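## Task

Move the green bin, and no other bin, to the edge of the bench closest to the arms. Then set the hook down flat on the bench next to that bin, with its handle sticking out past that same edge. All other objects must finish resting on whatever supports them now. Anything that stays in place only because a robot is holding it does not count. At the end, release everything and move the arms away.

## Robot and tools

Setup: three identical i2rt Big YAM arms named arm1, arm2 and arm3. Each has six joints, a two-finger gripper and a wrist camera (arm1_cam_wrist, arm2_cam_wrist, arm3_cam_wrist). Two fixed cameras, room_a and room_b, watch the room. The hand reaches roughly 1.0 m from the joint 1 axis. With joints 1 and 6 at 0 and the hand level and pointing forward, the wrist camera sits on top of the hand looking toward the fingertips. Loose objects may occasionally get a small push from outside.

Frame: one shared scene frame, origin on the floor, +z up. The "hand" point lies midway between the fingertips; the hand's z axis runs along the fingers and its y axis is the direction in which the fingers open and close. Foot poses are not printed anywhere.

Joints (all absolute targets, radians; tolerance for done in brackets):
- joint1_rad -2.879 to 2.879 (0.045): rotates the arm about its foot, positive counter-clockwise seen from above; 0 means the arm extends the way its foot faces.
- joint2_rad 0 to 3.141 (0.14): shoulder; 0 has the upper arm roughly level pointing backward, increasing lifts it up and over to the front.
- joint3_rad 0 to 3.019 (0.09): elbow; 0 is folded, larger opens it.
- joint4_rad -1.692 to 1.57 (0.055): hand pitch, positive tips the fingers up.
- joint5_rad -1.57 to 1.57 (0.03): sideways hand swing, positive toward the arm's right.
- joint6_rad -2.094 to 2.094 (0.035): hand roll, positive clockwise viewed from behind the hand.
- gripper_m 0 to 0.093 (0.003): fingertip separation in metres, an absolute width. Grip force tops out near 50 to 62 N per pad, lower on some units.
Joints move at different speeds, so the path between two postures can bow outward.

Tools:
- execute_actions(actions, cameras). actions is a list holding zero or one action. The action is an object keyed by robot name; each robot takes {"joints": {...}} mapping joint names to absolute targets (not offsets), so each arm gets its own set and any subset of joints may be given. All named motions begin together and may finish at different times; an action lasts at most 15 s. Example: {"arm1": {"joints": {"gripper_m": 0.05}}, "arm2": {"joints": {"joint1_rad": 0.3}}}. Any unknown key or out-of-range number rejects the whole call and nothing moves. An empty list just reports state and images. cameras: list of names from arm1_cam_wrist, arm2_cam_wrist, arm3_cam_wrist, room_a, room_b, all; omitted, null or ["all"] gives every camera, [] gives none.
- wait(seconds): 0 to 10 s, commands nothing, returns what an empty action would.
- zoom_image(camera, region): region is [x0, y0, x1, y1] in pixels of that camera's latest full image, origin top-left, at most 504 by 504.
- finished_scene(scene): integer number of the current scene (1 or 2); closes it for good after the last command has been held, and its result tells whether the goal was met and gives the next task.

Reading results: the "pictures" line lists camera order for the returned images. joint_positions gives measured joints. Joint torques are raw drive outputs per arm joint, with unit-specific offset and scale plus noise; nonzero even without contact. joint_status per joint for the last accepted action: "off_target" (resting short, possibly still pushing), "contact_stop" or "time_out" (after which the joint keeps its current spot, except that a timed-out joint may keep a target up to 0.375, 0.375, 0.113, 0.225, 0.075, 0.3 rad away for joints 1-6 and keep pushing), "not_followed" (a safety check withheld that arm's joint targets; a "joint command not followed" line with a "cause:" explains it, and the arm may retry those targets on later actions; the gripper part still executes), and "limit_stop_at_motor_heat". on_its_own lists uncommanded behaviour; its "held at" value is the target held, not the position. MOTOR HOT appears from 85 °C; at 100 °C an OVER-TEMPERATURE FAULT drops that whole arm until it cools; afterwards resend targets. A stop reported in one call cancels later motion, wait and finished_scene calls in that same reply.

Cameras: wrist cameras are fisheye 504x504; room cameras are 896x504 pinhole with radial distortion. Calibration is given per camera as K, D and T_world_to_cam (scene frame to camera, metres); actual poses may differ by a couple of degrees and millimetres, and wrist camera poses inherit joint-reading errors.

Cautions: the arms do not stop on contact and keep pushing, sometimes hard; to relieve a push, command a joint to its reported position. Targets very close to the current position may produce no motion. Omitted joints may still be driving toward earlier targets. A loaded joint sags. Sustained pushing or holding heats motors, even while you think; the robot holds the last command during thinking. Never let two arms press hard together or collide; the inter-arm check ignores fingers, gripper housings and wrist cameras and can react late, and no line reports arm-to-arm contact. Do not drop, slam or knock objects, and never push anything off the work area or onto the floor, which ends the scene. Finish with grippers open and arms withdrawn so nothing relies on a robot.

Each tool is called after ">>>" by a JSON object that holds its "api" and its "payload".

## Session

>>> {"api": "execute_actions", "payload": {"actions": [{"arm1":{"joints":{"joint1_rad":0,"joint2_rad":1.0,"joint3_rad":1.6,"joint4_rad":-1.2,"joint5_rad":0,"joint6_rad":0}},"arm2":{"joints":{"joint1_rad":0,"joint2_rad":1.0,"joint3_rad":1.6,"joint4_rad":-1.2,"joint5_rad":0,"joint6_rad":0}},"arm3":{"joints":{"joint1_rad":0,"joint2_rad":1.0,"joint3_rad":1.6,"joint4_rad":-1.2,"joint5_rad":0,"joint6_rad":0}}}]}}

Scene clock: 1.70 s.
Joint torques (N m, as the arm reports them, + toward a larger angle): arm1=[ 1.39 -3.53  9.06  2.45  0.02  0.3 ] | arm2=[-0.95 -5.66 12.18  1.81  0.13 -0.05] | arm3=[-2.2  -4.72 10.84  2.9  -0.23  0.14]
arm1.joint_positions: joint1_rad=+0.001 joint2_rad=+0.994 joint3_rad=+1.564 joint4_rad=-1.211 joint5_rad=-0.001 joint6_rad=-0.016 gripper_m=+0.094
arm1.joint_status: all done
arm1.hand: x=-0.9358 y=+0.3920 z=+1.2711 quat_wxyz=(-0.310, +0.647, -0.616, -0.326) (m; scene frame)
arm2.joint_positions: joint1_rad=-0.003 joint2_rad=+1.000 joint3_rad=+1.581 joint4_rad=-1.206 joint5_rad=-0.001 joint6_rad=+0.013 gripper_m=+0.094
arm2.joint_status: all done
arm2.hand: x=-0.0329 y=+0.3989 z=+1.2653 quat_wxyz=(-0.304, +0.647, -0.614, -0.334) (m; scene frame)
arm3.joint_positions: joint1_rad=+0.007 joint2_rad=+1.002 joint3_rad=+1.570 joint4_rad=-1.215 joint5_rad=+0.003 joint6_rad=-0.016 gripper_m=+0.094
arm3.joint_status: all done
arm3.hand: x=+0.9650 y=+0.3874 z=+1.3050 quat_wxyz=(-0.334, +0.612, -0.653, -0.295) (m; scene frame)
pictures: arm1_cam_wrist, arm2_cam_wrist, arm3_cam_wrist, room_a, room_b
camera_calibration (this result's frames):
arm1_cam_wrist: T_world_to_cam=[[0.998338, 0.0574358, 0.00479833, 0.903579], [0.0563072, -0.954164, -0.29394, 0.804505], [-0.0123043, 0.293722, -0.955812, 1.21256], [0, 0, 0, 1]] pos_world=[-0.932456, 0.359575, 1.39112]
arm2_cam_wrist: T_world_to_cam=[[0.997347, 0.0686546, -0.0241956, 0.0353584], [0.0583533, -0.952753, -0.298089, 0.764603], [-0.0435176, 0.295887, -0.954231, 1.20569], [0, 0, 0, 1]] pos_world=[-0.0274127, 0.369301, 1.37929]
arm3_cam_wrist: T_world_to_cam=[[0.997551, -0.0663776, 0.0220601, -0.965371], [-0.0570426, -0.954518, -0.292645, 0.811687], [0.0404818, 0.290669, -0.955967, 1.21894], [0, 0, 0, 1]] pos_world=[0.959962, 0.356381, 1.4241]
Images, in order (width x height): arm1_cam_wrist 504x504, arm2_cam_wrist 504x504, arm3_cam_wrist 504x504, room_a 896x504, room_b 896x504.

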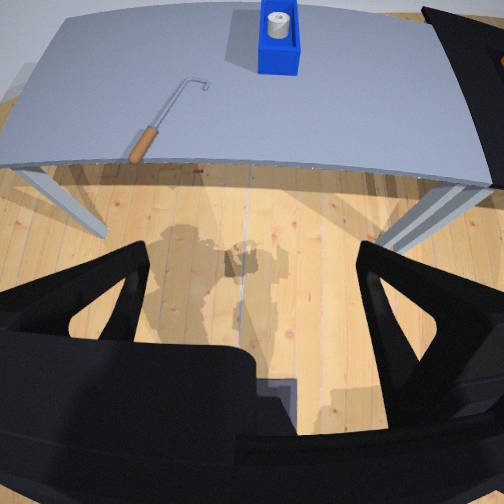

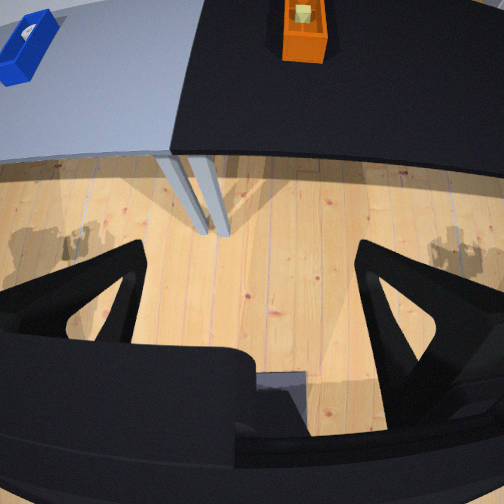

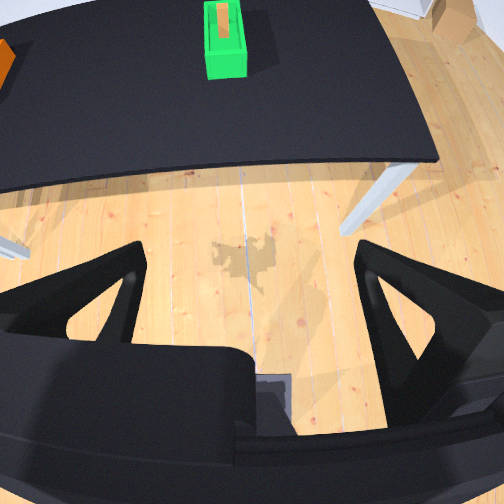

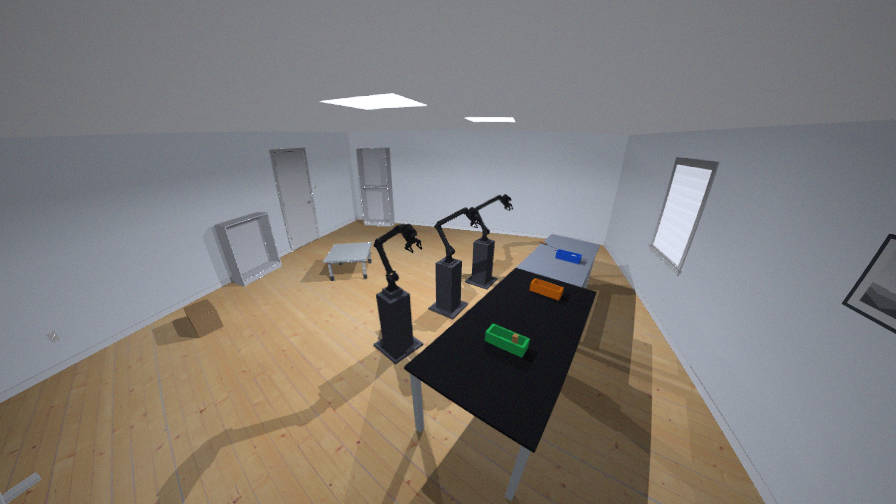

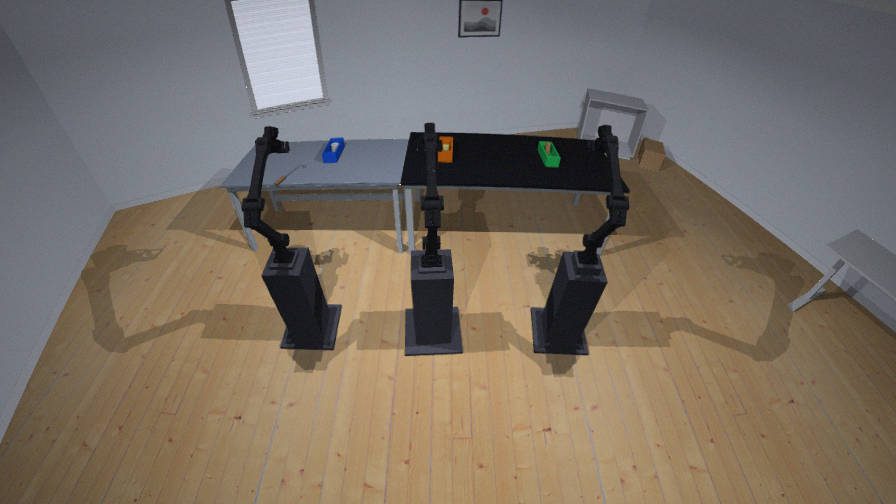

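>>> {"api": "execute_actions", "payload": {"actions": [{"arm1":{"joints":{"joint1_rad":0.327,"joint2_rad":2.46,"joint3_rad":2.64,"joint4_rad":-1.12,"joint6_rad":0.77,"gripper_m":0.08}},"arm2":{"joints":{"joint1_rad":1.5,"joint2_rad":0.5,"joint3_rad":1.4,"joint4_rad":-1.45,"gripper_m":0.06}}}], "cameras": ["arm1_cam_wrist"]}}

Scene clock: 14.03 s.
Joint torques (N m, as the arm reports them, + toward a larger angle): arm1=[  1.17 -25.76  10.77   1.66   0.04   0.27] | arm2=[-0.5   4.96  9.41  1.53  0.11 -0.03] | arm3=[-2.11 -4.51 10.84  2.91 -0.21  0.13]
arm1.joint_positions: joint1_rad=+0.332 joint2_rad=+2.484 joint3_rad=+2.589 joint4_rad=-1.122 joint5_rad=-0.001 joint6_rad=+0.755 gripper_m=+0.080
arm1.joint_status: all done
arm1.hand: x=-1.2412 y=+0.8156 z=+0.8713 quat_wxyz=(-0.056, +0.536, -0.797, -0.271) (m; scene frame)
arm2.joint_positions: joint1_rad=+1.493 joint2_rad=+0.495 joint3_rad=+1.390 joint4_rad=-1.446 joint5_rad=-0.001 joint6_rad=+0.011 gripper_m=+0.060
arm2.joint_status: all done
arm2.hand: x=-0.1764 y=+0.0081 z=+1.2573 quat_wxyz=(+0.005, +0.871, -0.010, -0.490) (m; scene frame)
arm3.joint_positions: joint1_rad=+0.007 joint2_rad=+1.002 joint3_rad=+1.570 joint4_rad=-1.215 joint5_rad=+0.003 joint6_rad=-0.015 gripper_m=+0.094
arm3.joint_status: not commanded
arm3.hand: x=+0.9650 y=+0.3874 z=+1.3050 quat_wxyz=(-0.334, +0.612, -0.653, -0.295) (m; scene frame)
pictures: arm1_cam_wrist
camera_calibration (this result's frames):
arm1_cam_wrist: T_world_to_cam=[[0.888583, -0.268879, -0.371652, 1.64401], [-0.209534, -0.958649, 0.192579, 0.358177], [-0.408064, -0.0932489, -0.908179, 0.485136], [0, 0, 0, 1]] pos_world=[-1.18782, 0.830644, 0.982611]
Images, in order (width x height): arm1_cam_wrist 504x504.

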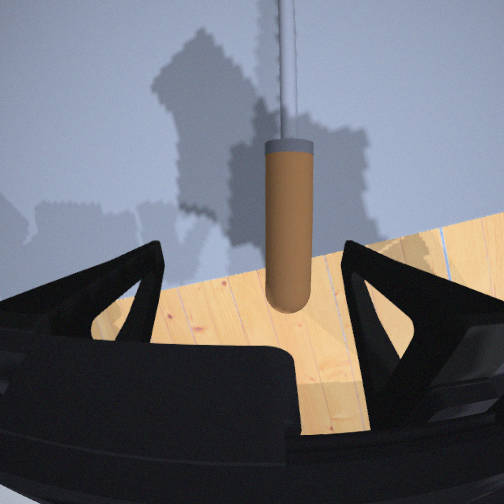

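>>> {"api": "execute_actions", "payload": {"actions": [{"arm1":{"joints":{"joint1_rad":0.35,"joint3_rad":2.39,"joint4_rad":-0.92}}}], "cameras": ["arm1_cam_wrist"]}}

Scene clock: 20.00 s.
Joint torques (N m, as the arm reports them, + toward a larger angle): arm1=[  2.3  -24.45   8.54   2.05   0.04   0.26] | arm2=[-0.44  5.08  9.3   1.38  0.1  -0.03] | arm3=[-1.94 -4.82 10.75  3.01 -0.22  0.13]
arm1.joint_positions: joint1_rad=+0.342 joint2_rad=+2.471 joint3_rad=+2.373 joint4_rad=-0.933 joint5_rad=+0.000 joint6_rad=+0.755 gripper_m=+0.080
arm1.joint_status: all done
arm1.hand: x=-1.2482 y=+0.8080 z=+0.7967 quat_wxyz=(-0.054, +0.541, -0.796, -0.265) (m; scene frame)
arm2.joint_positions: joint1_rad=+1.493 joint2_rad=+0.495 joint3_rad=+1.390 joint4_rad=-1.446 joint5_rad=-0.001 joint6_rad=+0.011 gripper_m=+0.060
arm2.joint_status: not commanded
arm2.hand: x=-0.1764 y=+0.0081 z=+1.2573 quat_wxyz=(+0.005, +0.871, -0.010, -0.490) (m; scene frame)
arm3.joint_positions: joint1_rad=+0.007 joint2_rad=+1.002 joint3_rad=+1.570 joint4_rad=-1.215 joint5_rad=+0.003 joint6_rad=-0.015 gripper_m=+0.094
arm3.joint_status: not commanded
arm3.hand: x=+0.9650 y=+0.3874 z=+1.3050 quat_wxyz=(-0.334, +0.612, -0.653, -0.295) (m; scene frame)
pictures: arm1_cam_wrist
camera_calibration (this result's frames):
arm1_cam_wrist: T_world_to_cam=[[0.893088, -0.265157, -0.363437, 1.61651], [-0.201458, -0.958036, 0.203913, 0.364332], [-0.402255, -0.108895, -0.909029, 0.4344], [0, 0, 0, 1]] pos_world=[-1.19555, 0.824975, 0.908088]
Images, in order (width x height): arm1_cam_wrist 504x504.

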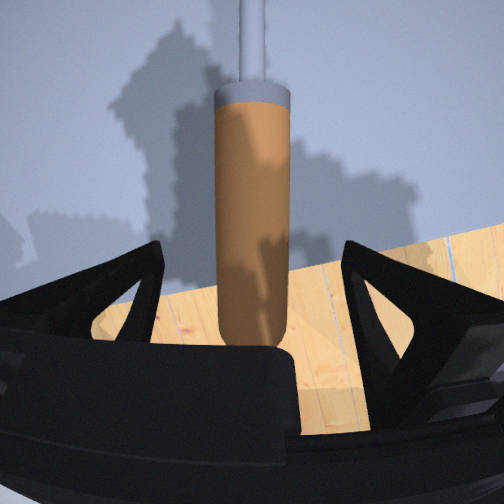

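>>> {"api": "execute_actions", "payload": {"actions": [{"arm1":{"joints":{"joint3_rad":2.34,"joint4_rad":-0.87,"gripper_m":0.06}}}], "cameras": ["arm1_cam_wrist"]}}

>>> {"api": "execute_actions", "payload": {"actions": [{"arm1":{"joints":{"gripper_m":0.0}}}], "cameras": []}}

>>> {"api": "execute_actions", "payload": {"actions": [{"arm1":{"joints":{"joint2_rad":2.25}}}], "cameras": ["arm1_cam_wrist"]}}

Scene clock: 29.80 s.
Joint torques (N m, as the arm reports them, + toward a larger angle): arm1=[  2.29 -24.54   7.09   1.97   0.     0.25] | arm2=[-0.57  5.17  9.44  1.44  0.11 -0.04] | arm3=[-2.05 -4.44 10.87  2.92 -0.2   0.13]
arm1.joint_positions: joint1_rad=+0.342 joint2_rad=+2.468 joint3_rad=+2.346 joint4_rad=-0.879 joint5_rad=+0.000 joint6_rad=+0.755 gripper_m=+0.060
arm1.joint_status: all done
arm1.hand: x=-1.2500 y=+0.8125 z=+0.7926 quat_wxyz=(-0.057, +0.539, -0.793, -0.279) (m; scene frame)
arm2.joint_positions: joint1_rad=+1.493 joint2_rad=+0.495 joint3_rad=+1.390 joint4_rad=-1.446 joint5_rad=-0.001 joint6_rad=+0.011 gripper_m=+0.060
arm2.joint_status: not commanded
arm2.hand: x=-0.1764 y=+0.0081 z=+1.2573 quat_wxyz=(+0.005, +0.871, -0.010, -0.490) (m; scene frame)
arm3.joint_positions: joint1_rad=+0.007 joint2_rad=+1.002 joint3_rad=+1.570 joint4_rad=-1.215 joint5_rad=+0.003 joint6_rad=-0.015 gripper_m=+0.094
arm3.joint_status: not commanded
arm3.hand: x=+0.9650 y=+0.3874 z=+1.3050 quat_wxyz=(-0.334, +0.612, -0.653, -0.295) (m; scene frame)
pictures: arm1_cam_wrist
camera_calibration (this result's frames):
arm1_cam_wrist: T_world_to_cam=[[0.888848, -0.255017, -0.380678, 1.61793], [-0.199825, -0.96338, 0.178798, 0.395421], [-0.412334, -0.082855, -0.907257, 0.395284], [0, 0, 0, 1]] pos_world=[-1.19609, 0.826292, 0.903833]
Images, in order (width x height): arm1_cam_wrist 504x504.

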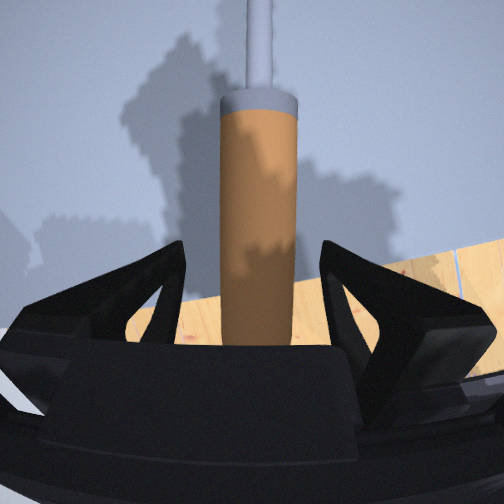

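Scene clock: 30.43 s.
Joint torques (N m, as the arm reports them, + toward a larger angle): arm1=[  2.18 -24.41   7.61   1.93   0.03   0.25] | arm2=[-0.29  4.9   9.36  1.29  0.09 -0.03] | arm3=[-2.02 -4.59 10.8   2.97 -0.2   0.14]
arm1.joint_positions: joint1_rad=+0.342 joint2_rad=+2.468 joint3_rad=+2.338 joint4_rad=-0.878 joint5_rad=+0.000 joint6_rad=+0.756 gripper_m=+0.030
arm1.joint_status: gripper_m off_target (ended at +0.030, target +0.000)
arm1.hand: x=-1.2496 y=+0.8105 z=+0.7885 quat_wxyz=(-0.056, +0.539, -0.794, -0.276) (m; scene frame)
arm2.joint_positions: joint1_rad=+1.493 joint2_rad=+0.495 joint3_rad=+1.390 joint4_rad=-1.446 joint5_rad=-0.001 joint6_rad=+0.011 gripper_m=+0.060
arm2.joint_status: not commanded
arm2.hand: x=-0.1764 y=+0.0081 z=+1.2573 quat_wxyz=(+0.005, +0.871, -0.010, -0.490) (m; scene frame)
arm3.joint_positions: joint1_rad=+0.007 joint2_rad=+1.002 joint3_rad=+1.570 joint4_rad=-1.215 joint5_rad=+0.003 joint6_rad=-0.015 gripper_m=+0.094
arm3.joint_status: not commanded
arm3.hand: x=+0.9650 y=+0.3874 z=+1.3050 quat_wxyz=(-0.334, +0.612, -0.653, -0.295) (m; scene frame)
pictures: none
No camera images: the call's "cameras" was empty. Leave "cameras" out to get every camera's image.

Scene clock: 31.87 s.
Joint torques (N m, as the arm reports them, + toward a larger angle): arm1=[  2.34 -26.2   10.39   2.62   0.13   0.09] | arm2=[-0.58  4.97  9.37  1.5   0.1  -0.03] | arm3=[-2.27 -4.75 10.79  2.96 -0.22  0.15]
arm1.joint_positions: joint1_rad=+0.343 joint2_rad=+2.297 joint3_rad=+2.299 joint4_rad=-0.892 joint5_rad=-0.003 joint6_rad=+0.773 gripper_m=+0.030
arm1.joint_status: all done
arm1.hand: x=-1.2454 y=+0.8011 z=+0.9099 quat_wxyz=(-0.064, +0.523, -0.783, -0.331) (m; scene frame)
arm2.joint_positions: joint1_rad=+1.493 joint2_rad=+0.495 joint3_rad=+1.390 joint4_rad=-1.446 joint5_rad=-0.001 joint6_rad=+0.011 gripper_m=+0.060
arm2.joint_status: not commanded
arm2.hand: x=-0.1764 y=+0.0081 z=+1.2573 quat_wxyz=(+0.005, +0.871, -0.010, -0.490) (m; scene frame)
arm3.joint_positions: joint1_rad=+0.007 joint2_rad=+1.002 joint3_rad=+1.570 joint4_rad=-1.215 joint5_rad=+0.003 joint6_rad=-0.015 gripper_m=+0.094
arm3.joint_status: not commanded
arm3.hand: x=+0.9650 y=+0.3874 z=+1.3050 quat_wxyz=(-0.334, +0.612, -0.653, -0.295) (m; scene frame)
pictures: arm1_cam_wrist
camera_calibration (this result's frames):
arm1_cam_wrist: T_world_to_cam=[[0.863998, -0.226068, -0.44989, 1.6645], [-0.205134, -0.974063, 0.0955096, 0.442177], [-0.459813, 0.00976786, -0.887962, 0.351808], [0, 0, 0, 1]] pos_world=[-1.18565, 0.803562, 1.019]
Images, in order (width x height): arm1_cam_wrist 504x504.

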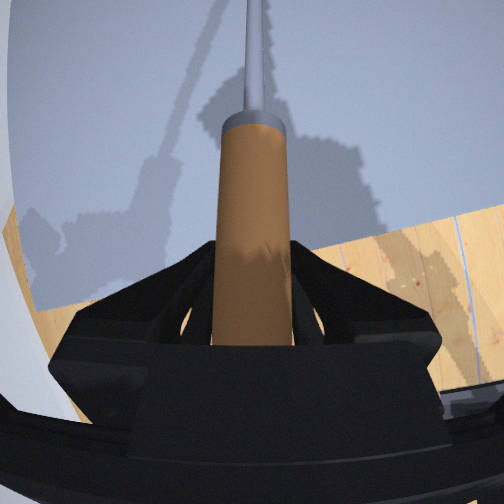

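>>> {"api": "execute_actions", "payload": {"actions": [{"arm1":{"joints":{"joint1_rad":-1.6,"joint2_rad":0.9,"joint3_rad":1.03,"joint4_rad":-0.95,"joint6_rad":0}}}], "cameras": []}}

>>> {"api": "execute_actions", "payload": {"actions": [{"arm2":{"joints":{"joint2_rad":0.95}}}], "cameras": ["arm2_cam_wrist","room_b"]}}

>>> {"api": "zoom_image", "payload": {"camera": "room_b", "region": [230, 150, 470, 280]}}

Scene clock: 37.83 s.
Joint torques (N m, as the arm reports them, + toward a larger angle): arm1=[ 1.34 -5.96 10.15  2.54 -0.15  0.  ] | arm2=[-0.82  4.97  9.42  1.45  0.1  -0.05] | arm3=[-2.25 -4.57 10.77  2.95 -0.19  0.14]
arm1.joint_positions: joint1_rad=-1.599 joint2_rad=+0.924 joint3_rad=+0.991 joint4_rad=-0.969 joint5_rad=+0.003 joint6_rad=+0.016 gripper_m=+0.030
arm1.joint_status: all done
arm1.hand: x=-0.5422 y=+0.0050 z=+1.0276 quat_wxyz=(-0.322, -0.004, -0.947, -0.005) (m; scene frame)
arm2.joint_positions: joint1_rad=+1.493 joint2_rad=+0.495 joint3_rad=+1.390 joint4_rad=-1.446 joint5_rad=-0.001 joint6_rad=+0.011 gripper_m=+0.060
arm2.joint_status: not commanded
arm2.hand: x=-0.1764 y=+0.0081 z=+1.2573 quat_wxyz=(+0.005, +0.871, -0.010, -0.490) (m; scene frame)
arm3.joint_positions: joint1_rad=+0.007 joint2_rad=+1.002 joint3_rad=+1.570 joint4_rad=-1.215 joint5_rad=+0.003 joint6_rad=-0.015 gripper_m=+0.094
arm3.joint_status: not commanded
arm3.hand: x=+0.9650 y=+0.3874 z=+1.3050 quat_wxyz=(-0.334, +0.612, -0.653, -0.295) (m; scene frame)
pictures: none
No camera images: the call's "cameras" was empty. Leave "cameras" out to get every camera's image.

Scene clock: 39.23 s.
Joint torques (N m, as the arm reports them, + toward a larger angle): arm1=[ 1.24 -5.89 10.12  2.53 -0.15  0.01] | arm2=[-0.67 -4.84 11.87  0.98  0.09 -0.02] | arm3=[-2.11 -4.36 10.83  3.   -0.21  0.15]
arm1.joint_positions: joint1_rad=-1.599 joint2_rad=+0.924 joint3_rad=+0.991 joint4_rad=-0.969 joint5_rad=+0.003 joint6_rad=+0.016 gripper_m=+0.030
arm1.joint_status: not commanded
arm1.hand: x=-0.5422 y=+0.0050 z=+1.0276 quat_wxyz=(-0.322, -0.004, -0.947, -0.005) (m; scene frame)
arm2.joint_positions: joint1_rad=+1.493 joint2_rad=+0.955 joint3_rad=+1.386 joint4_rad=-1.446 joint5_rad=-0.001 joint6_rad=+0.011 gripper_m=+0.060
arm2.joint_status: all done
arm2.hand: x=-0.3428 y=+0.0085 z=+1.1484 quat_wxyz=(+0.005, +0.961, -0.010, -0.277) (m; scene frame)
arm3.joint_positions: joint1_rad=+0.007 joint2_rad=+1.002 joint3_rad=+1.570 joint4_rad=-1.215 joint5_rad=+0.003 joint6_rad=-0.015 gripper_m=+0.094
arm3.joint_status: not commanded
arm3.hand: x=+0.9650 y=+0.3874 z=+1.3050 quat_wxyz=(-0.334, +0.612, -0.653, -0.295) (m; scene frame)
pictures: arm2_cam_wrist, room_b
camera_calibration (this result's frames):
arm2_cam_wrist: T_world_to_cam=[[0.011053, 0.999626, -0.0250171, 0.0233274], [0.997272, -0.00919392, 0.0732428, 0.263292], [0.0729854, -0.0257584, -0.997, 1.28798], [0, 0, 0, 1]] pos_world=[-0.356836, 0.0122784, 1.26542]
Images, in order (width x height): arm2_cam_wrist 504x504, room_b 896x504.

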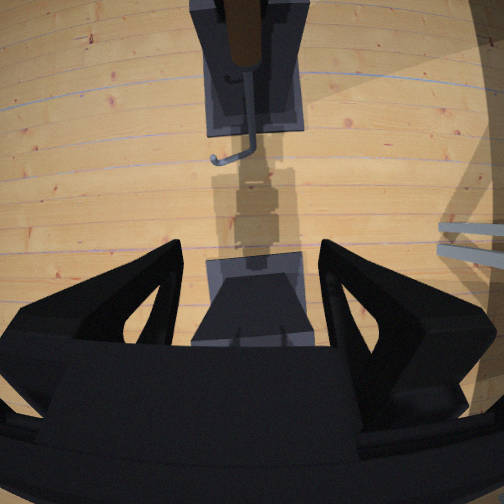

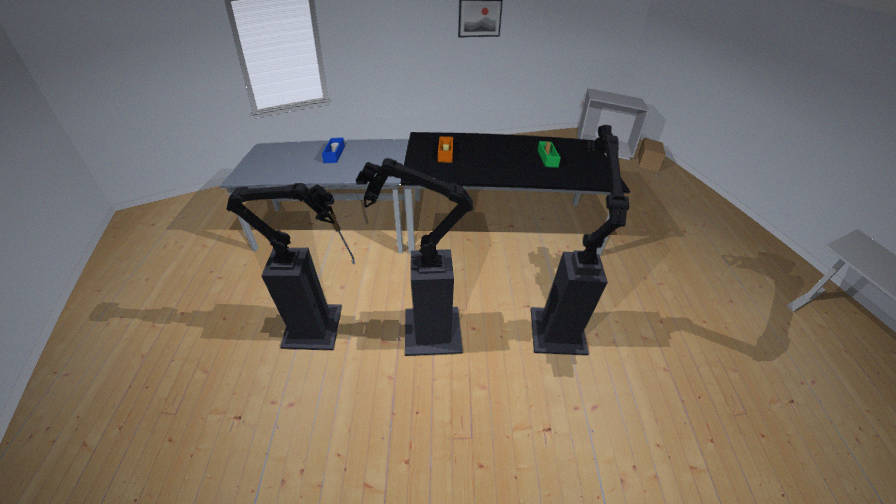

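Region (230, 150, 470, 280) of room_b's 896x504 image, scaled by 2.100, with more detail than that image has; it fills the top 273 rows of this view, and the rest is white.

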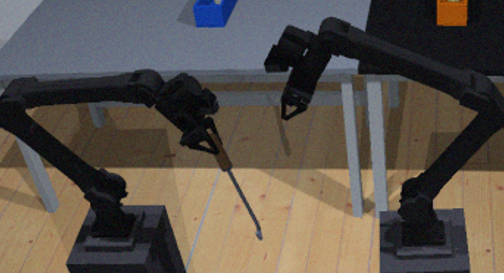

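>>> {"api": "execute_actions", "payload": {"actions": [{"arm2":{"joints":{"joint2_rad":0.6,"joint3_rad":0.28,"joint4_rad":-0.4,"gripper_m":0.093}},"arm3":{"joints":{"joint1_rad":1.64,"joint2_rad":0.9,"joint3_rad":1.52,"joint4_rad":-1.68}}}], "cameras": []}}

>>> {"api": "execute_actions", "payload": {"actions": [{"arm2":{"joints":{"joint2_rad":1.0,"joint4_rad":0.6}}}], "cameras": ["arm2_cam_wrist","room_b"]}}

>>> {"api": "zoom_image", "payload": {"camera": "room_b", "region": [230, 150, 470, 290]}}

Scene clock: 51.90 s.
Joint torques (N m, as the arm reports them, + toward a larger angle): arm1=[ 1.2  -6.01 10.17  2.48 -0.15  0.  ] | arm2=[-0.71 -0.7  11.68  2.16  0.11 -0.05] | arm3=[-0.81 -2.79  8.6   1.61 -0.09  0.12]
arm1.joint_positions: joint1_rad=-1.599 joint2_rad=+0.924 joint3_rad=+0.991 joint4_rad=-0.969 joint5_rad=+0.003 joint6_rad=+0.016 gripper_m=+0.030
arm1.joint_status: not commanded
arm1.hand: x=-0.5422 y=+0.0050 z=+1.0276 quat_wxyz=(-0.322, -0.004, -0.947, -0.005) (m; scene frame)
arm2.joint_positions: joint1_rad=+1.493 joint2_rad=+0.607 joint3_rad=+0.276 joint4_rad=-0.415 joint5_rad=-0.001 joint6_rad=+0.011 gripper_m=+0.093
arm2.joint_status: all done
arm2.hand: x=-0.3007 y=+0.0055 z=+0.8300 quat_wxyz=(+0.005, +0.915, -0.010, -0.403) (m; scene frame)
arm3.joint_positions: joint1_rad=+1.632 joint2_rad=+0.902 joint3_rad=+1.512 joint4_rad=-1.674 joint5_rad=+0.000 joint6_rad=-0.014 gripper_m=+0.094
arm3.joint_status: all done
arm3.hand: x=+0.6594 y=+0.0038 z=+1.2332 quat_wxyz=(-0.005, +0.969, -0.007, -0.247) (m; scene frame)
pictures: none
No camera images: the call's "cameras" was empty. Leave "cameras" out to get every camera's image.

Scene clock: 53.43 s.
Joint torques (N m, as the arm reports them, + toward a larger angle): arm1=[ 1.36 -5.99 10.15  2.51 -0.15  0.01] | arm2=[-0.36 -3.54  9.93  2.53  0.08 -0.03] | arm3=[-0.69 -2.79  8.65  1.55 -0.1   0.13]
arm1.joint_positions: joint1_rad=-1.599 joint2_rad=+0.924 joint3_rad=+0.991 joint4_rad=-0.969 joint5_rad=+0.003 joint6_rad=+0.016 gripper_m=+0.030
arm1.joint_status: not commanded
arm1.hand: x=-0.5422 y=+0.0050 z=+1.0276 quat_wxyz=(-0.322, -0.004, -0.947, -0.005) (m; scene frame)
arm2.joint_positions: joint1_rad=+1.493 joint2_rad=+0.996 joint3_rad=+0.276 joint4_rad=+0.584 joint5_rad=-0.001 joint6_rad=+0.011 gripper_m=+0.093
arm2.joint_status: all done
arm2.hand: x=-0.4128 y=+0.0071 z=+0.9190 quat_wxyz=(+0.005, +0.752, -0.009, -0.659) (m; scene frame)
arm3.joint_positions: joint1_rad=+1.632 joint2_rad=+0.902 joint3_rad=+1.512 joint4_rad=-1.674 joint5_rad=+0.000 joint6_rad=-0.014 gripper_m=+0.094
arm3.joint_status: not commanded
arm3.hand: x=+0.6594 y=+0.0038 z=+1.2332 quat_wxyz=(-0.005, +0.969, -0.007, -0.247) (m; scene frame)
pictures: arm2_cam_wrist, room_b
camera_calibration (this result's frames):
arm2_cam_wrist: T_world_to_cam=[[-0.00282364, 0.999768, -0.0213509, 0.0106319], [0.693125, -0.0134334, -0.720692, 0.95403], [-0.720812, -0.0168338, -0.692926, 0.457175], [0, 0, 0, 1]] pos_world=[-0.331695, 0.00988246, 1.00458]
Images, in order (width x height): arm2_cam_wrist 504x504, room_b 896x504.

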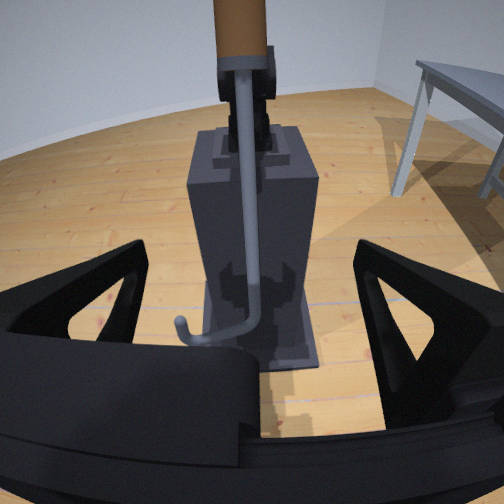

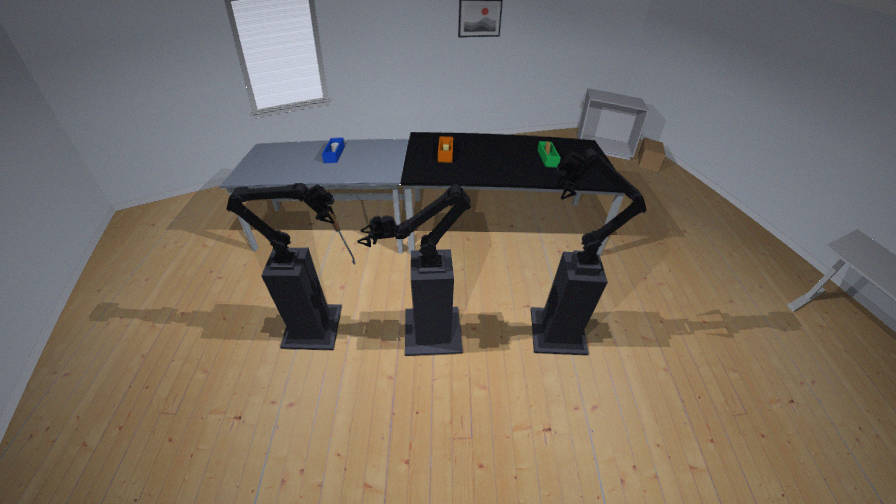

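Region (230, 150, 470, 290) of room_b's 896x504 image, scaled by 2.100, with more detail than that image has; it fills the top 294 rows of this view, and the rest is white.

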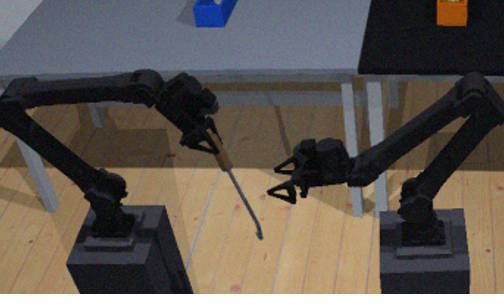

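>>> {"api": "execute_actions", "payload": {"actions": [{"arm2":{"joints":{"joint2_rad":1.515,"joint3_rad":0.535,"joint4_rad":0.875}}}], "cameras": ["arm2_cam_wrist"]}}

>>> {"api": "execute_actions", "payload": {"actions": [{"arm2":{"joints":{"gripper_m":0}}}], "cameras": ["arm2_cam_wrist"]}}

Scene clock: 59.70 s.
Joint torques (N m, as the arm reports them, + toward a larger angle): arm1=[ 1.22 -6.01 10.16  2.49 -0.15  0.01] | arm2=[ -0.66 -10.81   8.96   2.31   0.13  -0.05] | arm3=[-0.69 -2.37  8.63  1.51 -0.08  0.12]
arm1.joint_positions: joint1_rad=-1.599 joint2_rad=+0.924 joint3_rad=+0.991 joint4_rad=-0.969 joint5_rad=+0.003 joint6_rad=+0.016 gripper_m=+0.030
arm1.joint_status: not commanded
arm1.hand: x=-0.5422 y=+0.0050 z=+1.0276 quat_wxyz=(-0.322, -0.004, -0.947, -0.005) (m; scene frame)
arm2.joint_positions: joint1_rad=+1.493 joint2_rad=+1.518 joint3_rad=+0.520 joint4_rad=+0.861 joint5_rad=-0.001 joint6_rad=+0.011 gripper_m=+0.093
arm2.joint_status: all done
arm2.hand: x=-0.5296 y=+0.0077 z=+0.8777 quat_wxyz=(+0.005, +0.752, -0.009, -0.659) (m; scene frame)
arm3.joint_positions: joint1_rad=+1.632 joint2_rad=+0.902 joint3_rad=+1.512 joint4_rad=-1.674 joint5_rad=+0.000 joint6_rad=-0.014 gripper_m=+0.094
arm3.joint_status: not commanded
arm3.hand: x=+0.6594 y=+0.0038 z=+1.2332 quat_wxyz=(-0.005, +0.969, -0.007, -0.247) (m; scene frame)
pictures: arm2_cam_wrist
camera_calibration (this result's frames):
arm2_cam_wrist: T_world_to_cam=[[-0.00282858, 0.999768, -0.0213467, 0.00882405], [0.69285, -0.0134334, -0.720957, 1.00533], [-0.721076, -0.0168294, -0.692651, 0.34395], [0, 0, 0, 1]] pos_world=[-0.448502, 0.0104714, 0.963223]
Images, in order (width x height): arm2_cam_wrist 504x504.

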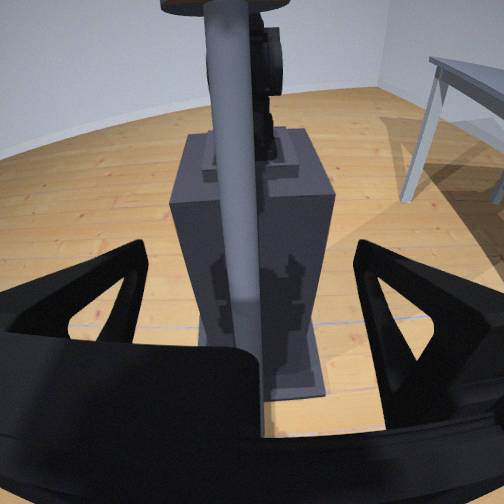

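Scene clock: 60.43 s.
Joint torques (N m, as the arm reports them, + toward a larger angle): arm1=[ 1.1  -5.96 10.17  2.48 -0.18  0.08] | arm2=[ -1.06 -11.26   8.98   2.41   0.28   0.21] | arm3=[-0.83 -2.59  8.53  1.64 -0.1   0.12]
arm1.joint_positions: joint1_rad=-1.598 joint2_rad=+0.924 joint3_rad=+0.991 joint4_rad=-0.969 joint5_rad=+0.004 joint6_rad=+0.008 gripper_m=+0.030
arm1.joint_status: not commanded
arm1.hand: x=-0.5422 y=+0.0054 z=+1.0276 quat_wxyz=(-0.322, +0.001, -0.947, -0.003) (m; scene frame)
arm2.joint_positions: joint1_rad=+1.498 joint2_rad=+1.518 joint3_rad=+0.520 joint4_rad=+0.861 joint5_rad=-0.005 joint6_rad=-0.017 gripper_m=+0.009
arm2.joint_status: gripper_m off_target (ended at +0.009, target +0.000)
arm2.hand: x=-0.5296 y=+0.0043 z=+0.8777 quat_wxyz=(-0.001, +0.752, +0.004, -0.659) (m; scene frame)
arm3.joint_positions: joint1_rad=+1.632 joint2_rad=+0.902 joint3_rad=+1.512 joint4_rad=-1.674 joint5_rad=+0.000 joint6_rad=-0.014 gripper_m=+0.094
arm3.joint_status: not commanded
arm3.hand: x=+0.6594 y=+0.0038 z=+1.2332 quat_wxyz=(-0.005, +0.969, -0.007, -0.247) (m; scene frame)
pictures: arm2_cam_wrist
camera_calibration (this result's frames):
arm2_cam_wrist: T_world_to_cam=[[-0.0155266, 0.999865, 0.00541618, -0.0179573], [0.692803, 0.0146638, -0.720977, 1.00519], [-0.720959, -0.00744195, -0.692937, 0.344173], [0, 0, 0, 1]] pos_world=[-0.44854, 0.0057764, 0.963304]
Images, in order (width x height): arm2_cam_wrist 504x504.

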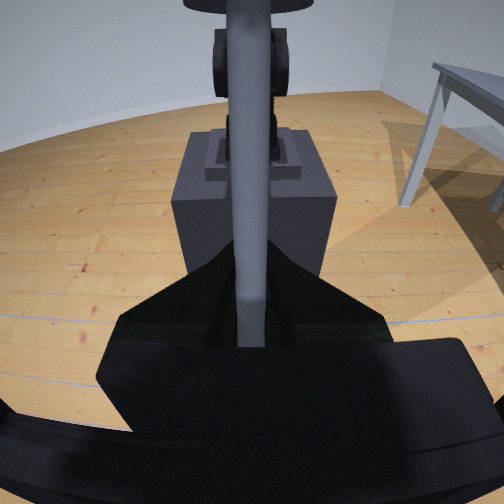

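>>> {"api": "execute_actions", "payload": {"actions": [{"arm1":{"joints":{"gripper_m":0.093}}}], "cameras": []}}

>>> {"api": "execute_actions", "payload": {"actions": [{"arm1":{"joints":{"joint2_rad":0.3,"joint3_rad":1.1}}}], "cameras": []}}

>>> {"api": "execute_actions", "payload": {"actions": [{"arm2":{"joints":{"joint1_rad":-1.65,"joint2_rad":2.03,"joint3_rad":0.55,"joint4_rad":1.565}},"arm1":{"joints":{"joint1_rad":0}}}], "cameras": []}}

>>> {"api": "execute_actions", "payload": {"actions": [{"arm3":{"joints":{"joint2_rad":1.45,"joint3_rad":1.65}}}], "cameras": ["arm3_cam_wrist","room_b"]}}

>>> {"api": "zoom_image", "payload": {"camera": "room_b", "region": [420, 160, 640, 300]}}

Scene clock: 69.17 s.
Joint torques (N m, as the arm reports them, + toward a larger angle): arm1=[ 1.11 -5.34 10.16  2.39 -0.14  0.08] | arm2=[ -1.11 -11.26   8.95   2.61   0.22   0.21] | arm3=[-0.9  -2.53  8.55  1.6  -0.11  0.12]
arm1.joint_positions: joint1_rad=-1.598 joint2_rad=+0.914 joint3_rad=+0.991 joint4_rad=-0.966 joint5_rad=+0.002 joint6_rad=+0.008 gripper_m=+0.093
arm1.joint_status: all done
arm1.hand: x=-0.5432 y=+0.0056 z=+1.0317 quat_wxyz=(-0.329, +0.001, -0.944, -0.004) (m; scene frame)
arm2.joint_positions: joint1_rad=+1.498 joint2_rad=+1.520 joint3_rad=+0.520 joint4_rad=+0.860 joint5_rad=-0.004 joint6_rad=-0.015 gripper_m=+0.009
arm2.joint_status: not commanded
arm2.hand: x=-0.5294 y=+0.0045 z=+0.8758 quat_wxyz=(-0.001, +0.753, +0.003, -0.658) (m; scene frame)
arm3.joint_positions: joint1_rad=+1.632 joint2_rad=+0.902 joint3_rad=+1.512 joint4_rad=-1.674 joint5_rad=+0.000 joint6_rad=-0.014 gripper_m=+0.094
arm3.joint_status: not commanded
arm3.hand: x=+0.6594 y=+0.0038 z=+1.2332 quat_wxyz=(-0.005, +0.969, -0.007, -0.247) (m; scene frame)
pictures: none
No camera images: the call's "cameras" was empty. Leave "cameras" out to get every camera's image.

Scene clock: 70.53 s.
Joint torques (N m, as the arm reports them, + toward a larger angle): arm1=[ 1.07  5.85  7.32  2.75 -0.14  0.08] | arm2=[ -0.82 -11.47   8.96   2.48   0.2    0.2 ] | arm3=[-0.85 -2.51  8.59  1.6  -0.09  0.11]
arm1.joint_positions: joint1_rad=-1.598 joint2_rad=+0.285 joint3_rad=+1.079 joint4_rad=-0.963 joint5_rad=+0.002 joint6_rad=+0.008 gripper_m=+0.093
arm1.joint_status: all done
arm1.hand: x=-0.7327 y=+0.0025 z=+1.2565 quat_wxyz=(-0.640, +0.000, -0.768, -0.007) (m; scene frame)
arm2.joint_positions: joint1_rad=+1.498 joint2_rad=+1.520 joint3_rad=+0.520 joint4_rad=+0.860 joint5_rad=-0.004 joint6_rad=-0.015 gripper_m=+0.009
arm2.joint_status: not commanded
arm2.hand: x=-0.5294 y=+0.0045 z=+0.8758 quat_wxyz=(-0.001, +0.753, +0.003, -0.658) (m; scene frame)
arm3.joint_positions: joint1_rad=+1.632 joint2_rad=+0.902 joint3_rad=+1.512 joint4_rad=-1.674 joint5_rad=+0.000 joint6_rad=-0.014 gripper_m=+0.094
arm3.joint_status: not commanded
arm3.hand: x=+0.6594 y=+0.0038 z=+1.2332 quat_wxyz=(-0.005, +0.969, -0.007, -0.247) (m; scene frame)
pictures: none
No camera images: the call's "cameras" was empty. Leave "cameras" out to get every camera's image.

Scene clock: 73.10 s.
Joint torques (N m, as the arm reports them, + toward a larger angle): arm1=[ 1.8   5.88  7.28  2.75 -0.11  0.07] | arm2=[ -0.82 -15.67   2.6    3.58  -0.04   0.17] | arm3=[-0.69 -2.53  8.57  1.65 -0.11  0.09]
arm1.joint_positions: joint1_rad=-0.006 joint2_rad=+0.285 joint3_rad=+1.079 joint4_rad=-0.963 joint5_rad=+0.002 joint6_rad=+0.008 gripper_m=+0.093
arm1.joint_status: all done
arm1.hand: x=-0.9261 y=+0.1891 z=+1.2594 quat_wxyz=(-0.445, +0.543, -0.536, -0.469) (m; scene frame)
arm2.joint_positions: joint1_rad=-1.654 joint2_rad=+2.049 joint3_rad=+0.549 joint4_rad=+1.526 joint5_rad=+0.002 joint6_rad=-0.012 gripper_m=+0.009
arm2.joint_status: all done
arm2.hand: x=+0.5197 y=-0.0055 z=+0.7748 quat_wxyz=(-0.714, +0.002, -0.700, +0.013) (m; scene frame)
arm3.joint_positions: joint1_rad=+1.632 joint2_rad=+0.902 joint3_rad=+1.512 joint4_rad=-1.674 joint5_rad=+0.000 joint6_rad=-0.014 gripper_m=+0.094
arm3.joint_status: not commanded
arm3.hand: x=+0.6594 y=+0.0038 z=+1.2332 quat_wxyz=(-0.005, +0.969, -0.007, -0.247) (m; scene frame)
pictures: none
No camera images: the call's "cameras" was empty. Leave "cameras" out to get every camera's image.

Scene clock: 74.60 s.
Joint torques (N m, as the arm reports them, + toward a larger angle): arm1=[ 1.74  5.86  7.28  2.73 -0.11  0.08] | arm2=[ -1.16 -15.67   2.68   3.42  -0.02   0.18] | arm3=[ -0.64 -13.01  10.43   1.01  -0.09   0.09]
arm1.joint_positions: joint1_rad=-0.006 joint2_rad=+0.285 joint3_rad=+1.079 joint4_rad=-0.963 joint5_rad=+0.002 joint6_rad=+0.008 gripper_m=+0.093
arm1.joint_status: not commanded
arm1.hand: x=-0.9261 y=+0.1891 z=+1.2594 quat_wxyz=(-0.445, +0.543, -0.536, -0.469) (m; scene frame)
arm2.joint_positions: joint1_rad=-1.654 joint2_rad=+2.049 joint3_rad=+0.549 joint4_rad=+1.526 joint5_rad=+0.002 joint6_rad=-0.012 gripper_m=+0.009
arm2.joint_status: not commanded
arm2.hand: x=+0.5197 y=-0.0055 z=+0.7748 quat_wxyz=(-0.714, +0.002, -0.700, +0.013) (m; scene frame)
arm3.joint_positions: joint1_rad=+1.632 joint2_rad=+1.472 joint3_rad=+1.626 joint4_rad=-1.680 joint5_rad=+0.000 joint6_rad=-0.014 gripper_m=+0.094
arm3.joint_status: all done
arm3.hand: x=+0.4929 y=+0.0086 z=+1.0850 quat_wxyz=(+0.000, +1.000, -0.008, -0.018) (m; scene frame)
pictures: arm3_cam_wrist, room_b
camera_calibration (this result's frames):
arm3_cam_wrist: T_world_to_cam=[[0.0100737, 0.999916, -0.00817503, -0.00437791], [0.830541, -0.00381388, 0.556945, -1.00866], [0.556867, -0.0124002, -0.830509, 0.749746], [0, 0, 0, 1]] pos_world=[0.420268, 0.00982762, 1.1844]
Images, in order (width x height): arm3_cam_wrist 504x504, room_b 896x504.

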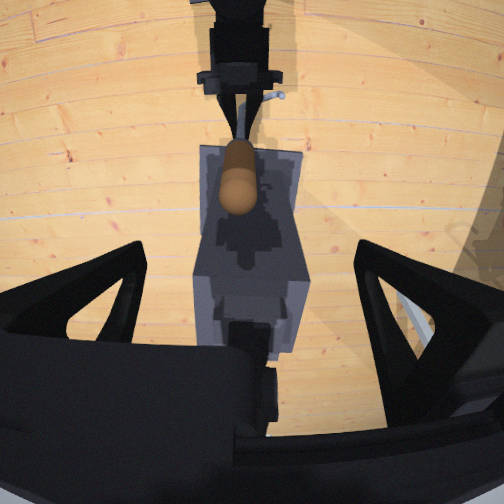

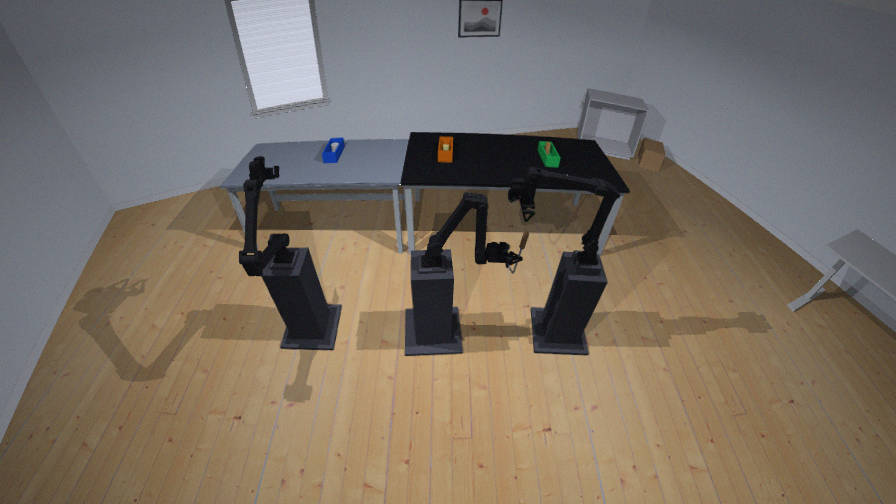

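Region (420, 160, 640, 300) of room_b's 896x504 image, scaled by 2.291, with more detail than that image has; it fills the top 321 rows of this view, and the rest is white.

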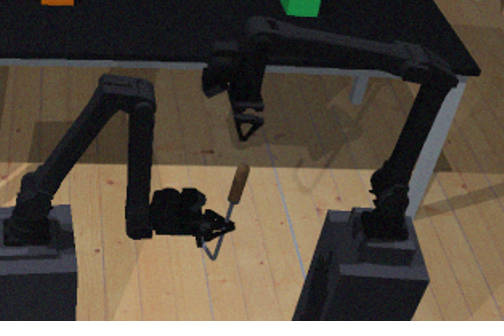

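>>> {"api": "execute_actions", "payload": {"actions": [{"arm3":{"joints":{"joint1_rad":1.665,"joint2_rad":1.41,"joint3_rad":1.1,"joint4_rad":-1.06,"joint6_rad":-0.3}}}], "cameras": ["arm3_cam_wrist"]}}

Scene clock: 79.80 s.
Joint torques (N m, as the arm reports them, + toward a larger angle): arm1=[ 1.76  5.99  7.27  2.75 -0.1   0.08] | arm2=[ -0.95 -15.8    2.73   3.55  -0.04   0.16] | arm3=[ -0.96 -10.28   8.98   1.74  -0.09  -0.24]
arm1.joint_positions: joint1_rad=-0.006 joint2_rad=+0.285 joint3_rad=+1.079 joint4_rad=-0.963 joint5_rad=+0.002 joint6_rad=+0.008 gripper_m=+0.093
arm1.joint_status: not commanded
arm1.hand: x=-0.9261 y=+0.1891 z=+1.2594 quat_wxyz=(-0.445, +0.543, -0.536, -0.469) (m; scene frame)
arm2.joint_positions: joint1_rad=-1.654 joint2_rad=+2.049 joint3_rad=+0.549 joint4_rad=+1.526 joint5_rad=+0.002 joint6_rad=-0.012 gripper_m=+0.009
arm2.joint_status: not commanded
arm2.hand: x=+0.5197 y=-0.0055 z=+0.7748 quat_wxyz=(-0.714, +0.002, -0.700, +0.013) (m; scene frame)
arm3.joint_positions: joint1_rad=+1.658 joint2_rad=+1.410 joint3_rad=+1.091 joint4_rad=-1.072 joint5_rad=+0.000 joint6_rad=-0.284 gripper_m=+0.094
arm3.joint_status: all done
arm3.hand: x=+0.4996 y=-0.0031 z=+0.9116 quat_wxyz=(-0.012, +0.987, +0.139, -0.085) (m; scene frame)
pictures: arm3_cam_wrist
camera_calibration (this result's frames):
arm3_cam_wrist: T_world_to_cam=[[-0.279014, 0.959465, 0.0397147, 0.106531], [0.864777, 0.233068, 0.444792, -0.831835], [0.417507, 0.158448, -0.894753, 0.730662], [0, 0, 0, 1]] pos_world=[0.44402, -0.0241108, 1.01952]
Images, in order (width x height): arm3_cam_wrist 504x504.

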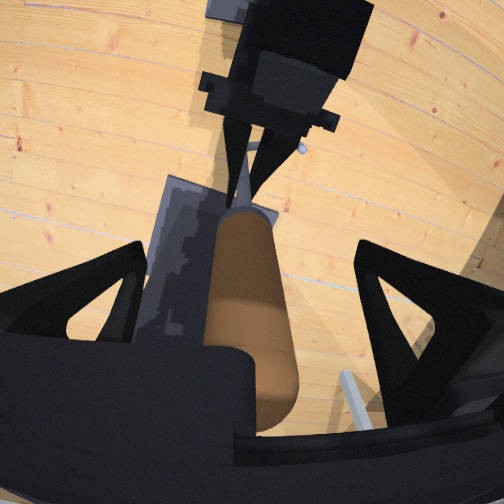

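>>> {"api": "execute_actions", "payload": {"actions": [{"arm3":{"joints":{"gripper_m":0}}}], "cameras": []}}

>>> {"api": "execute_actions", "payload": {"actions": [{"arm2":{"joints":{"gripper_m":0.05}}}], "cameras": []}}

>>> {"api": "execute_actions", "payload": {"actions": [{"arm2":{"joints":{"joint2_rad":1.9,"joint3_rad":0.2}}}], "cameras": ["arm3_cam_wrist"]}}

>>> {"api": "execute_actions", "payload": {"actions": [{"arm3":{"joints":{"joint1_rad":0.12,"joint6_rad":1.57}},"arm2":{"joints":{"joint2_rad":0.6,"joint3_rad":0.6,"joint4_rad":0}}}], "cameras": []}}

>>> {"api": "execute_actions", "payload": {"actions": [{"arm3":{"joints":{"joint4_rad":0.25}},"arm2":{"joints":{"joint1_rad":0.3}}}], "cameras": ["arm3_cam_wrist","room_b"]}}

Scene clock: 86.47 s.
Joint torques (N m, as the arm reports them, + toward a larger angle): arm1=[ 1.76  5.99  7.26  2.74 -0.11  0.08] | arm2=[ -1.18 -15.59   2.86   3.37   0.05   0.17] | arm3=[ -0.74 -10.26   8.96   1.74   0.06  -0.2 ]
arm1.joint_positions: joint1_rad=-0.006 joint2_rad=+0.285 joint3_rad=+1.079 joint4_rad=-0.963 joint5_rad=+0.002 joint6_rad=+0.008 gripper_m=+0.093
arm1.joint_status: not commanded
arm1.hand: x=-0.9261 y=+0.1891 z=+1.2594 quat_wxyz=(-0.445, +0.543, -0.536, -0.469) (m; scene frame)
arm2.joint_positions: joint1_rad=-1.654 joint2_rad=+2.049 joint3_rad=+0.547 joint4_rad=+1.528 joint5_rad=+0.000 joint6_rad=-0.012 gripper_m=+0.009
arm2.joint_status: not commanded
arm2.hand: x=+0.5190 y=-0.0049 z=+0.7747 quat_wxyz=(-0.714, +0.003, -0.700, +0.012) (m; scene frame)
arm3.joint_positions: joint1_rad=+1.658 joint2_rad=+1.410 joint3_rad=+1.091 joint4_rad=-1.070 joint5_rad=-0.004 joint6_rad=-0.286 gripper_m=+0.030
arm3.joint_status: gripper_m off_target (ended at +0.030, target +0.000)
arm3.hand: x=+0.4993 y=-0.0040 z=+0.9117 quat_wxyz=(-0.010, +0.986, +0.141, -0.086) (m; scene frame)
pictures: none
No camera images: the call's "cameras" was empty. Leave "cameras" out to get every camera's image.

Scene clock: 87.07 s.
Joint torques (N m, as the arm reports them, + toward a larger angle): arm1=[ 1.76  6.01  7.26  2.75 -0.11  0.08] | arm2=[ -0.99 -16.03   2.82   2.54   0.06   0.13] | arm3=[ -1.11 -10.45   9.79   1.6    0.06  -0.2 ]
arm1.joint_positions: joint1_rad=-0.006 joint2_rad=+0.285 joint3_rad=+1.079 joint4_rad=-0.963 joint5_rad=+0.002 joint6_rad=+0.008 gripper_m=+0.093
arm1.joint_status: not commanded
arm1.hand: x=-0.9261 y=+0.1891 z=+1.2594 quat_wxyz=(-0.445, +0.543, -0.536, -0.469) (m; scene frame)
arm2.joint_positions: joint1_rad=-1.654 joint2_rad=+2.048 joint3_rad=+0.547 joint4_rad=+1.549 joint5_rad=+0.000 joint6_rad=-0.012 gripper_m=+0.050
arm2.joint_status: all done
arm2.hand: x=+0.5190 y=-0.0049 z=+0.7804 quat_wxyz=(-0.722, +0.003, -0.692, +0.012) (m; scene frame)
arm3.joint_positions: joint1_rad=+1.658 joint2_rad=+1.414 joint3_rad=+1.080 joint4_rad=-1.070 joint5_rad=-0.004 joint6_rad=-0.286 gripper_m=+0.030
arm3.joint_status: not commanded
arm3.hand: x=+0.5032 y=-0.0040 z=+0.9057 quat_wxyz=(-0.009, +0.987, +0.141, -0.079) (m; scene frame)
pictures: none
No camera images: the call's "cameras" was empty. Leave "cameras" out to get every camera's image.

Scene clock: 88.07 s.
Joint torques (N m, as the arm reports them, + toward a larger angle): arm1=[ 1.78  5.93  7.3   2.75 -0.11  0.08] | arm2=[-0.79 -8.94  0.64  2.29  0.07  0.15] | arm3=[ -0.79 -10.41   9.77   1.67   0.06  -0.21]
arm1.joint_positions: joint1_rad=-0.006 joint2_rad=+0.285 joint3_rad=+1.079 joint4_rad=-0.963 joint5_rad=+0.002 joint6_rad=+0.008 gripper_m=+0.093
arm1.joint_status: not commanded
arm1.hand: x=-0.9261 y=+0.1891 z=+1.2594 quat_wxyz=(-0.445, +0.543, -0.536, -0.469) (m; scene frame)
arm2.joint_positions: joint1_rad=-1.654 joint2_rad=+1.899 joint3_rad=+0.200 joint4_rad=+1.554 joint5_rad=+0.000 joint6_rad=-0.012 gripper_m=+0.050
arm2.joint_status: all done
arm2.hand: x=+0.3929 y=-0.0033 z=+0.7672 quat_wxyz=(-0.652, +0.002, -0.758, +0.011) (m; scene frame)
arm3.joint_positions: joint1_rad=+1.658 joint2_rad=+1.414 joint3_rad=+1.080 joint4_rad=-1.070 joint5_rad=-0.004 joint6_rad=-0.286 gripper_m=+0.030
arm3.joint_status: not commanded
arm3.hand: x=+0.5032 y=-0.0040 z=+0.9057 quat_wxyz=(-0.009, +0.987, +0.141, -0.079) (m; scene frame)
pictures: arm3_cam_wrist
camera_calibration (this result's frames):
arm3_cam_wrist: T_world_to_cam=[[-0.28264, 0.958669, 0.0326836, 0.116773], [0.858003, 0.237433, 0.455473, -0.838391], [0.428888, 0.156778, -0.889649, 0.713602], [0, 0, 0, 1]] pos_world=[0.446291, -0.0247624, 1.0129]
Images, in order (width x height): arm3_cam_wrist 504x504.

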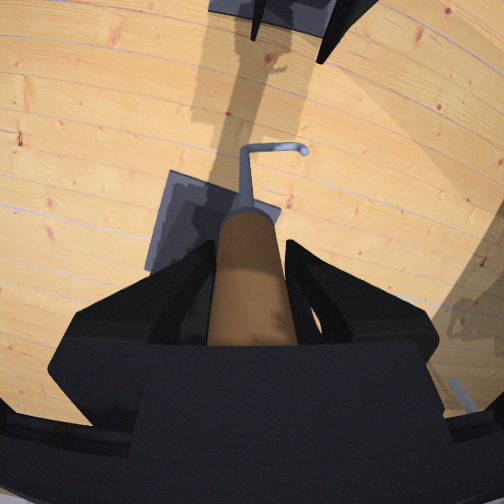

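Scene clock: 90.37 s.
Joint torques (N m, as the arm reports them, + toward a larger angle): arm1=[ 1.72  6.02  7.27  2.75 -0.11  0.08] | arm2=[-1.37 -1.64 14.46  1.47  0.07  0.19] | arm3=[ -1.28 -11.07   9.68   1.1   -0.11   0.1 ]
arm1.joint_positions: joint1_rad=-0.006 joint2_rad=+0.285 joint3_rad=+1.079 joint4_rad=-0.963 joint5_rad=+0.002 joint6_rad=+0.008 gripper_m=+0.093
arm1.joint_status: not commanded
arm1.hand: x=-0.9261 y=+0.1891 z=+1.2594 quat_wxyz=(-0.445, +0.543, -0.536, -0.469) (m; scene frame)
arm2.joint_positions: joint1_rad=-1.654 joint2_rad=+0.600 joint3_rad=+0.577 joint4_rad=+0.006 joint5_rad=+0.000 joint6_rad=-0.012 gripper_m=+0.050
arm2.joint_status: all done
arm2.hand: x=+0.3675 y=-0.0002 z=+1.1023 quat_wxyz=(-0.699, +0.002, -0.715, +0.012) (m; scene frame)
arm3.joint_positions: joint1_rad=+0.118 joint2_rad=+1.422 joint3_rad=+1.080 joint4_rad=-1.059 joint5_rad=+0.003 joint6_rad=+1.553 gripper_m=+0.030
arm3.joint_status: all done
arm3.hand: x=+0.9236 y=+0.4292 z=+0.9061 quat_wxyz=(-0.005, +0.023, -0.996, -0.084) (m; scene frame)
pictures: none
No camera images: the call's "cameras" was empty. Leave "cameras" out to get every camera's image.

Scene clock: 92.33 s.
Joint torques (N m, as the arm reports them, + toward a larger angle): arm1=[ 1.78  5.92  7.27  2.73 -0.11  0.07] | arm2=[-0.72 -1.56 14.41  1.43  0.04  0.15] | arm3=[ -1.36 -12.84  11.57   4.87  -0.2    0.04]
arm1.joint_positions: joint1_rad=-0.006 joint2_rad=+0.285 joint3_rad=+1.079 joint4_rad=-0.963 joint5_rad=+0.002 joint6_rad=+0.008 gripper_m=+0.093
arm1.joint_status: not commanded
arm1.hand: x=-0.9261 y=+0.1891 z=+1.2594 quat_wxyz=(-0.445, +0.543, -0.536, -0.469) (m; scene frame)
arm2.joint_positions: joint1_rad=+0.295 joint2_rad=+0.600 joint3_rad=+0.577 joint4_rad=+0.006 joint5_rad=+0.000 joint6_rad=-0.011 gripper_m=+0.050
arm2.joint_status: all done
arm2.hand: x=-0.1414 y=+0.3561 z=+1.1021 quat_wxyz=(-0.397, +0.590, -0.404, -0.575) (m; scene frame)
arm3.joint_positions: joint1_rad=+0.118 joint2_rad=+1.428 joint3_rad=+1.070 joint4_rad=+0.195 joint5_rad=+0.003 joint6_rad=+1.553 gripper_m=+0.030
arm3.joint_status: all done
arm3.hand: x=+0.9163 y=+0.6308 z=+1.1022 quat_wxyz=(-0.001, +0.019, -0.762, -0.647) (m; scene frame)
pictures: arm3_cam_wrist, room_b
camera_calibration (this result's frames):
arm3_cam_wrist: T_world_to_cam=[[0.0353553, -0.154125, -0.987419, 1.1535], [-0.795811, -0.601995, 0.0654701, 1.04175], [-0.604512, 0.783484, -0.143938, 0.341442], [0, 0, 0, 1]] pos_world=[0.994661, 0.537399, 1.11993]
Images, in order (width x height): arm3_cam_wrist 504x504, room_b 896x504.

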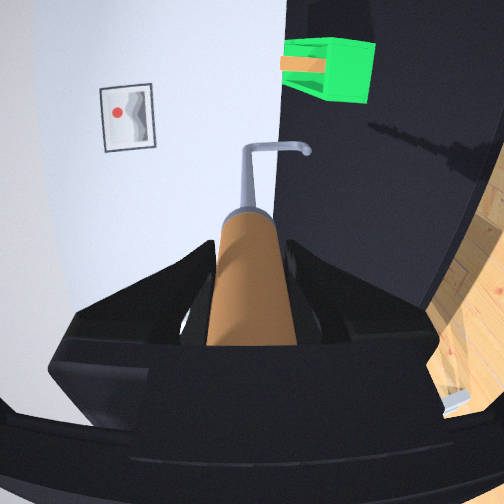

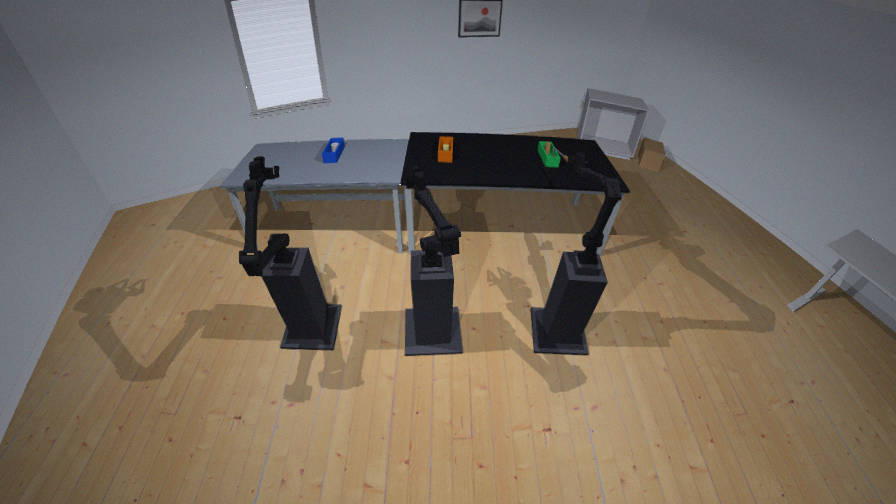

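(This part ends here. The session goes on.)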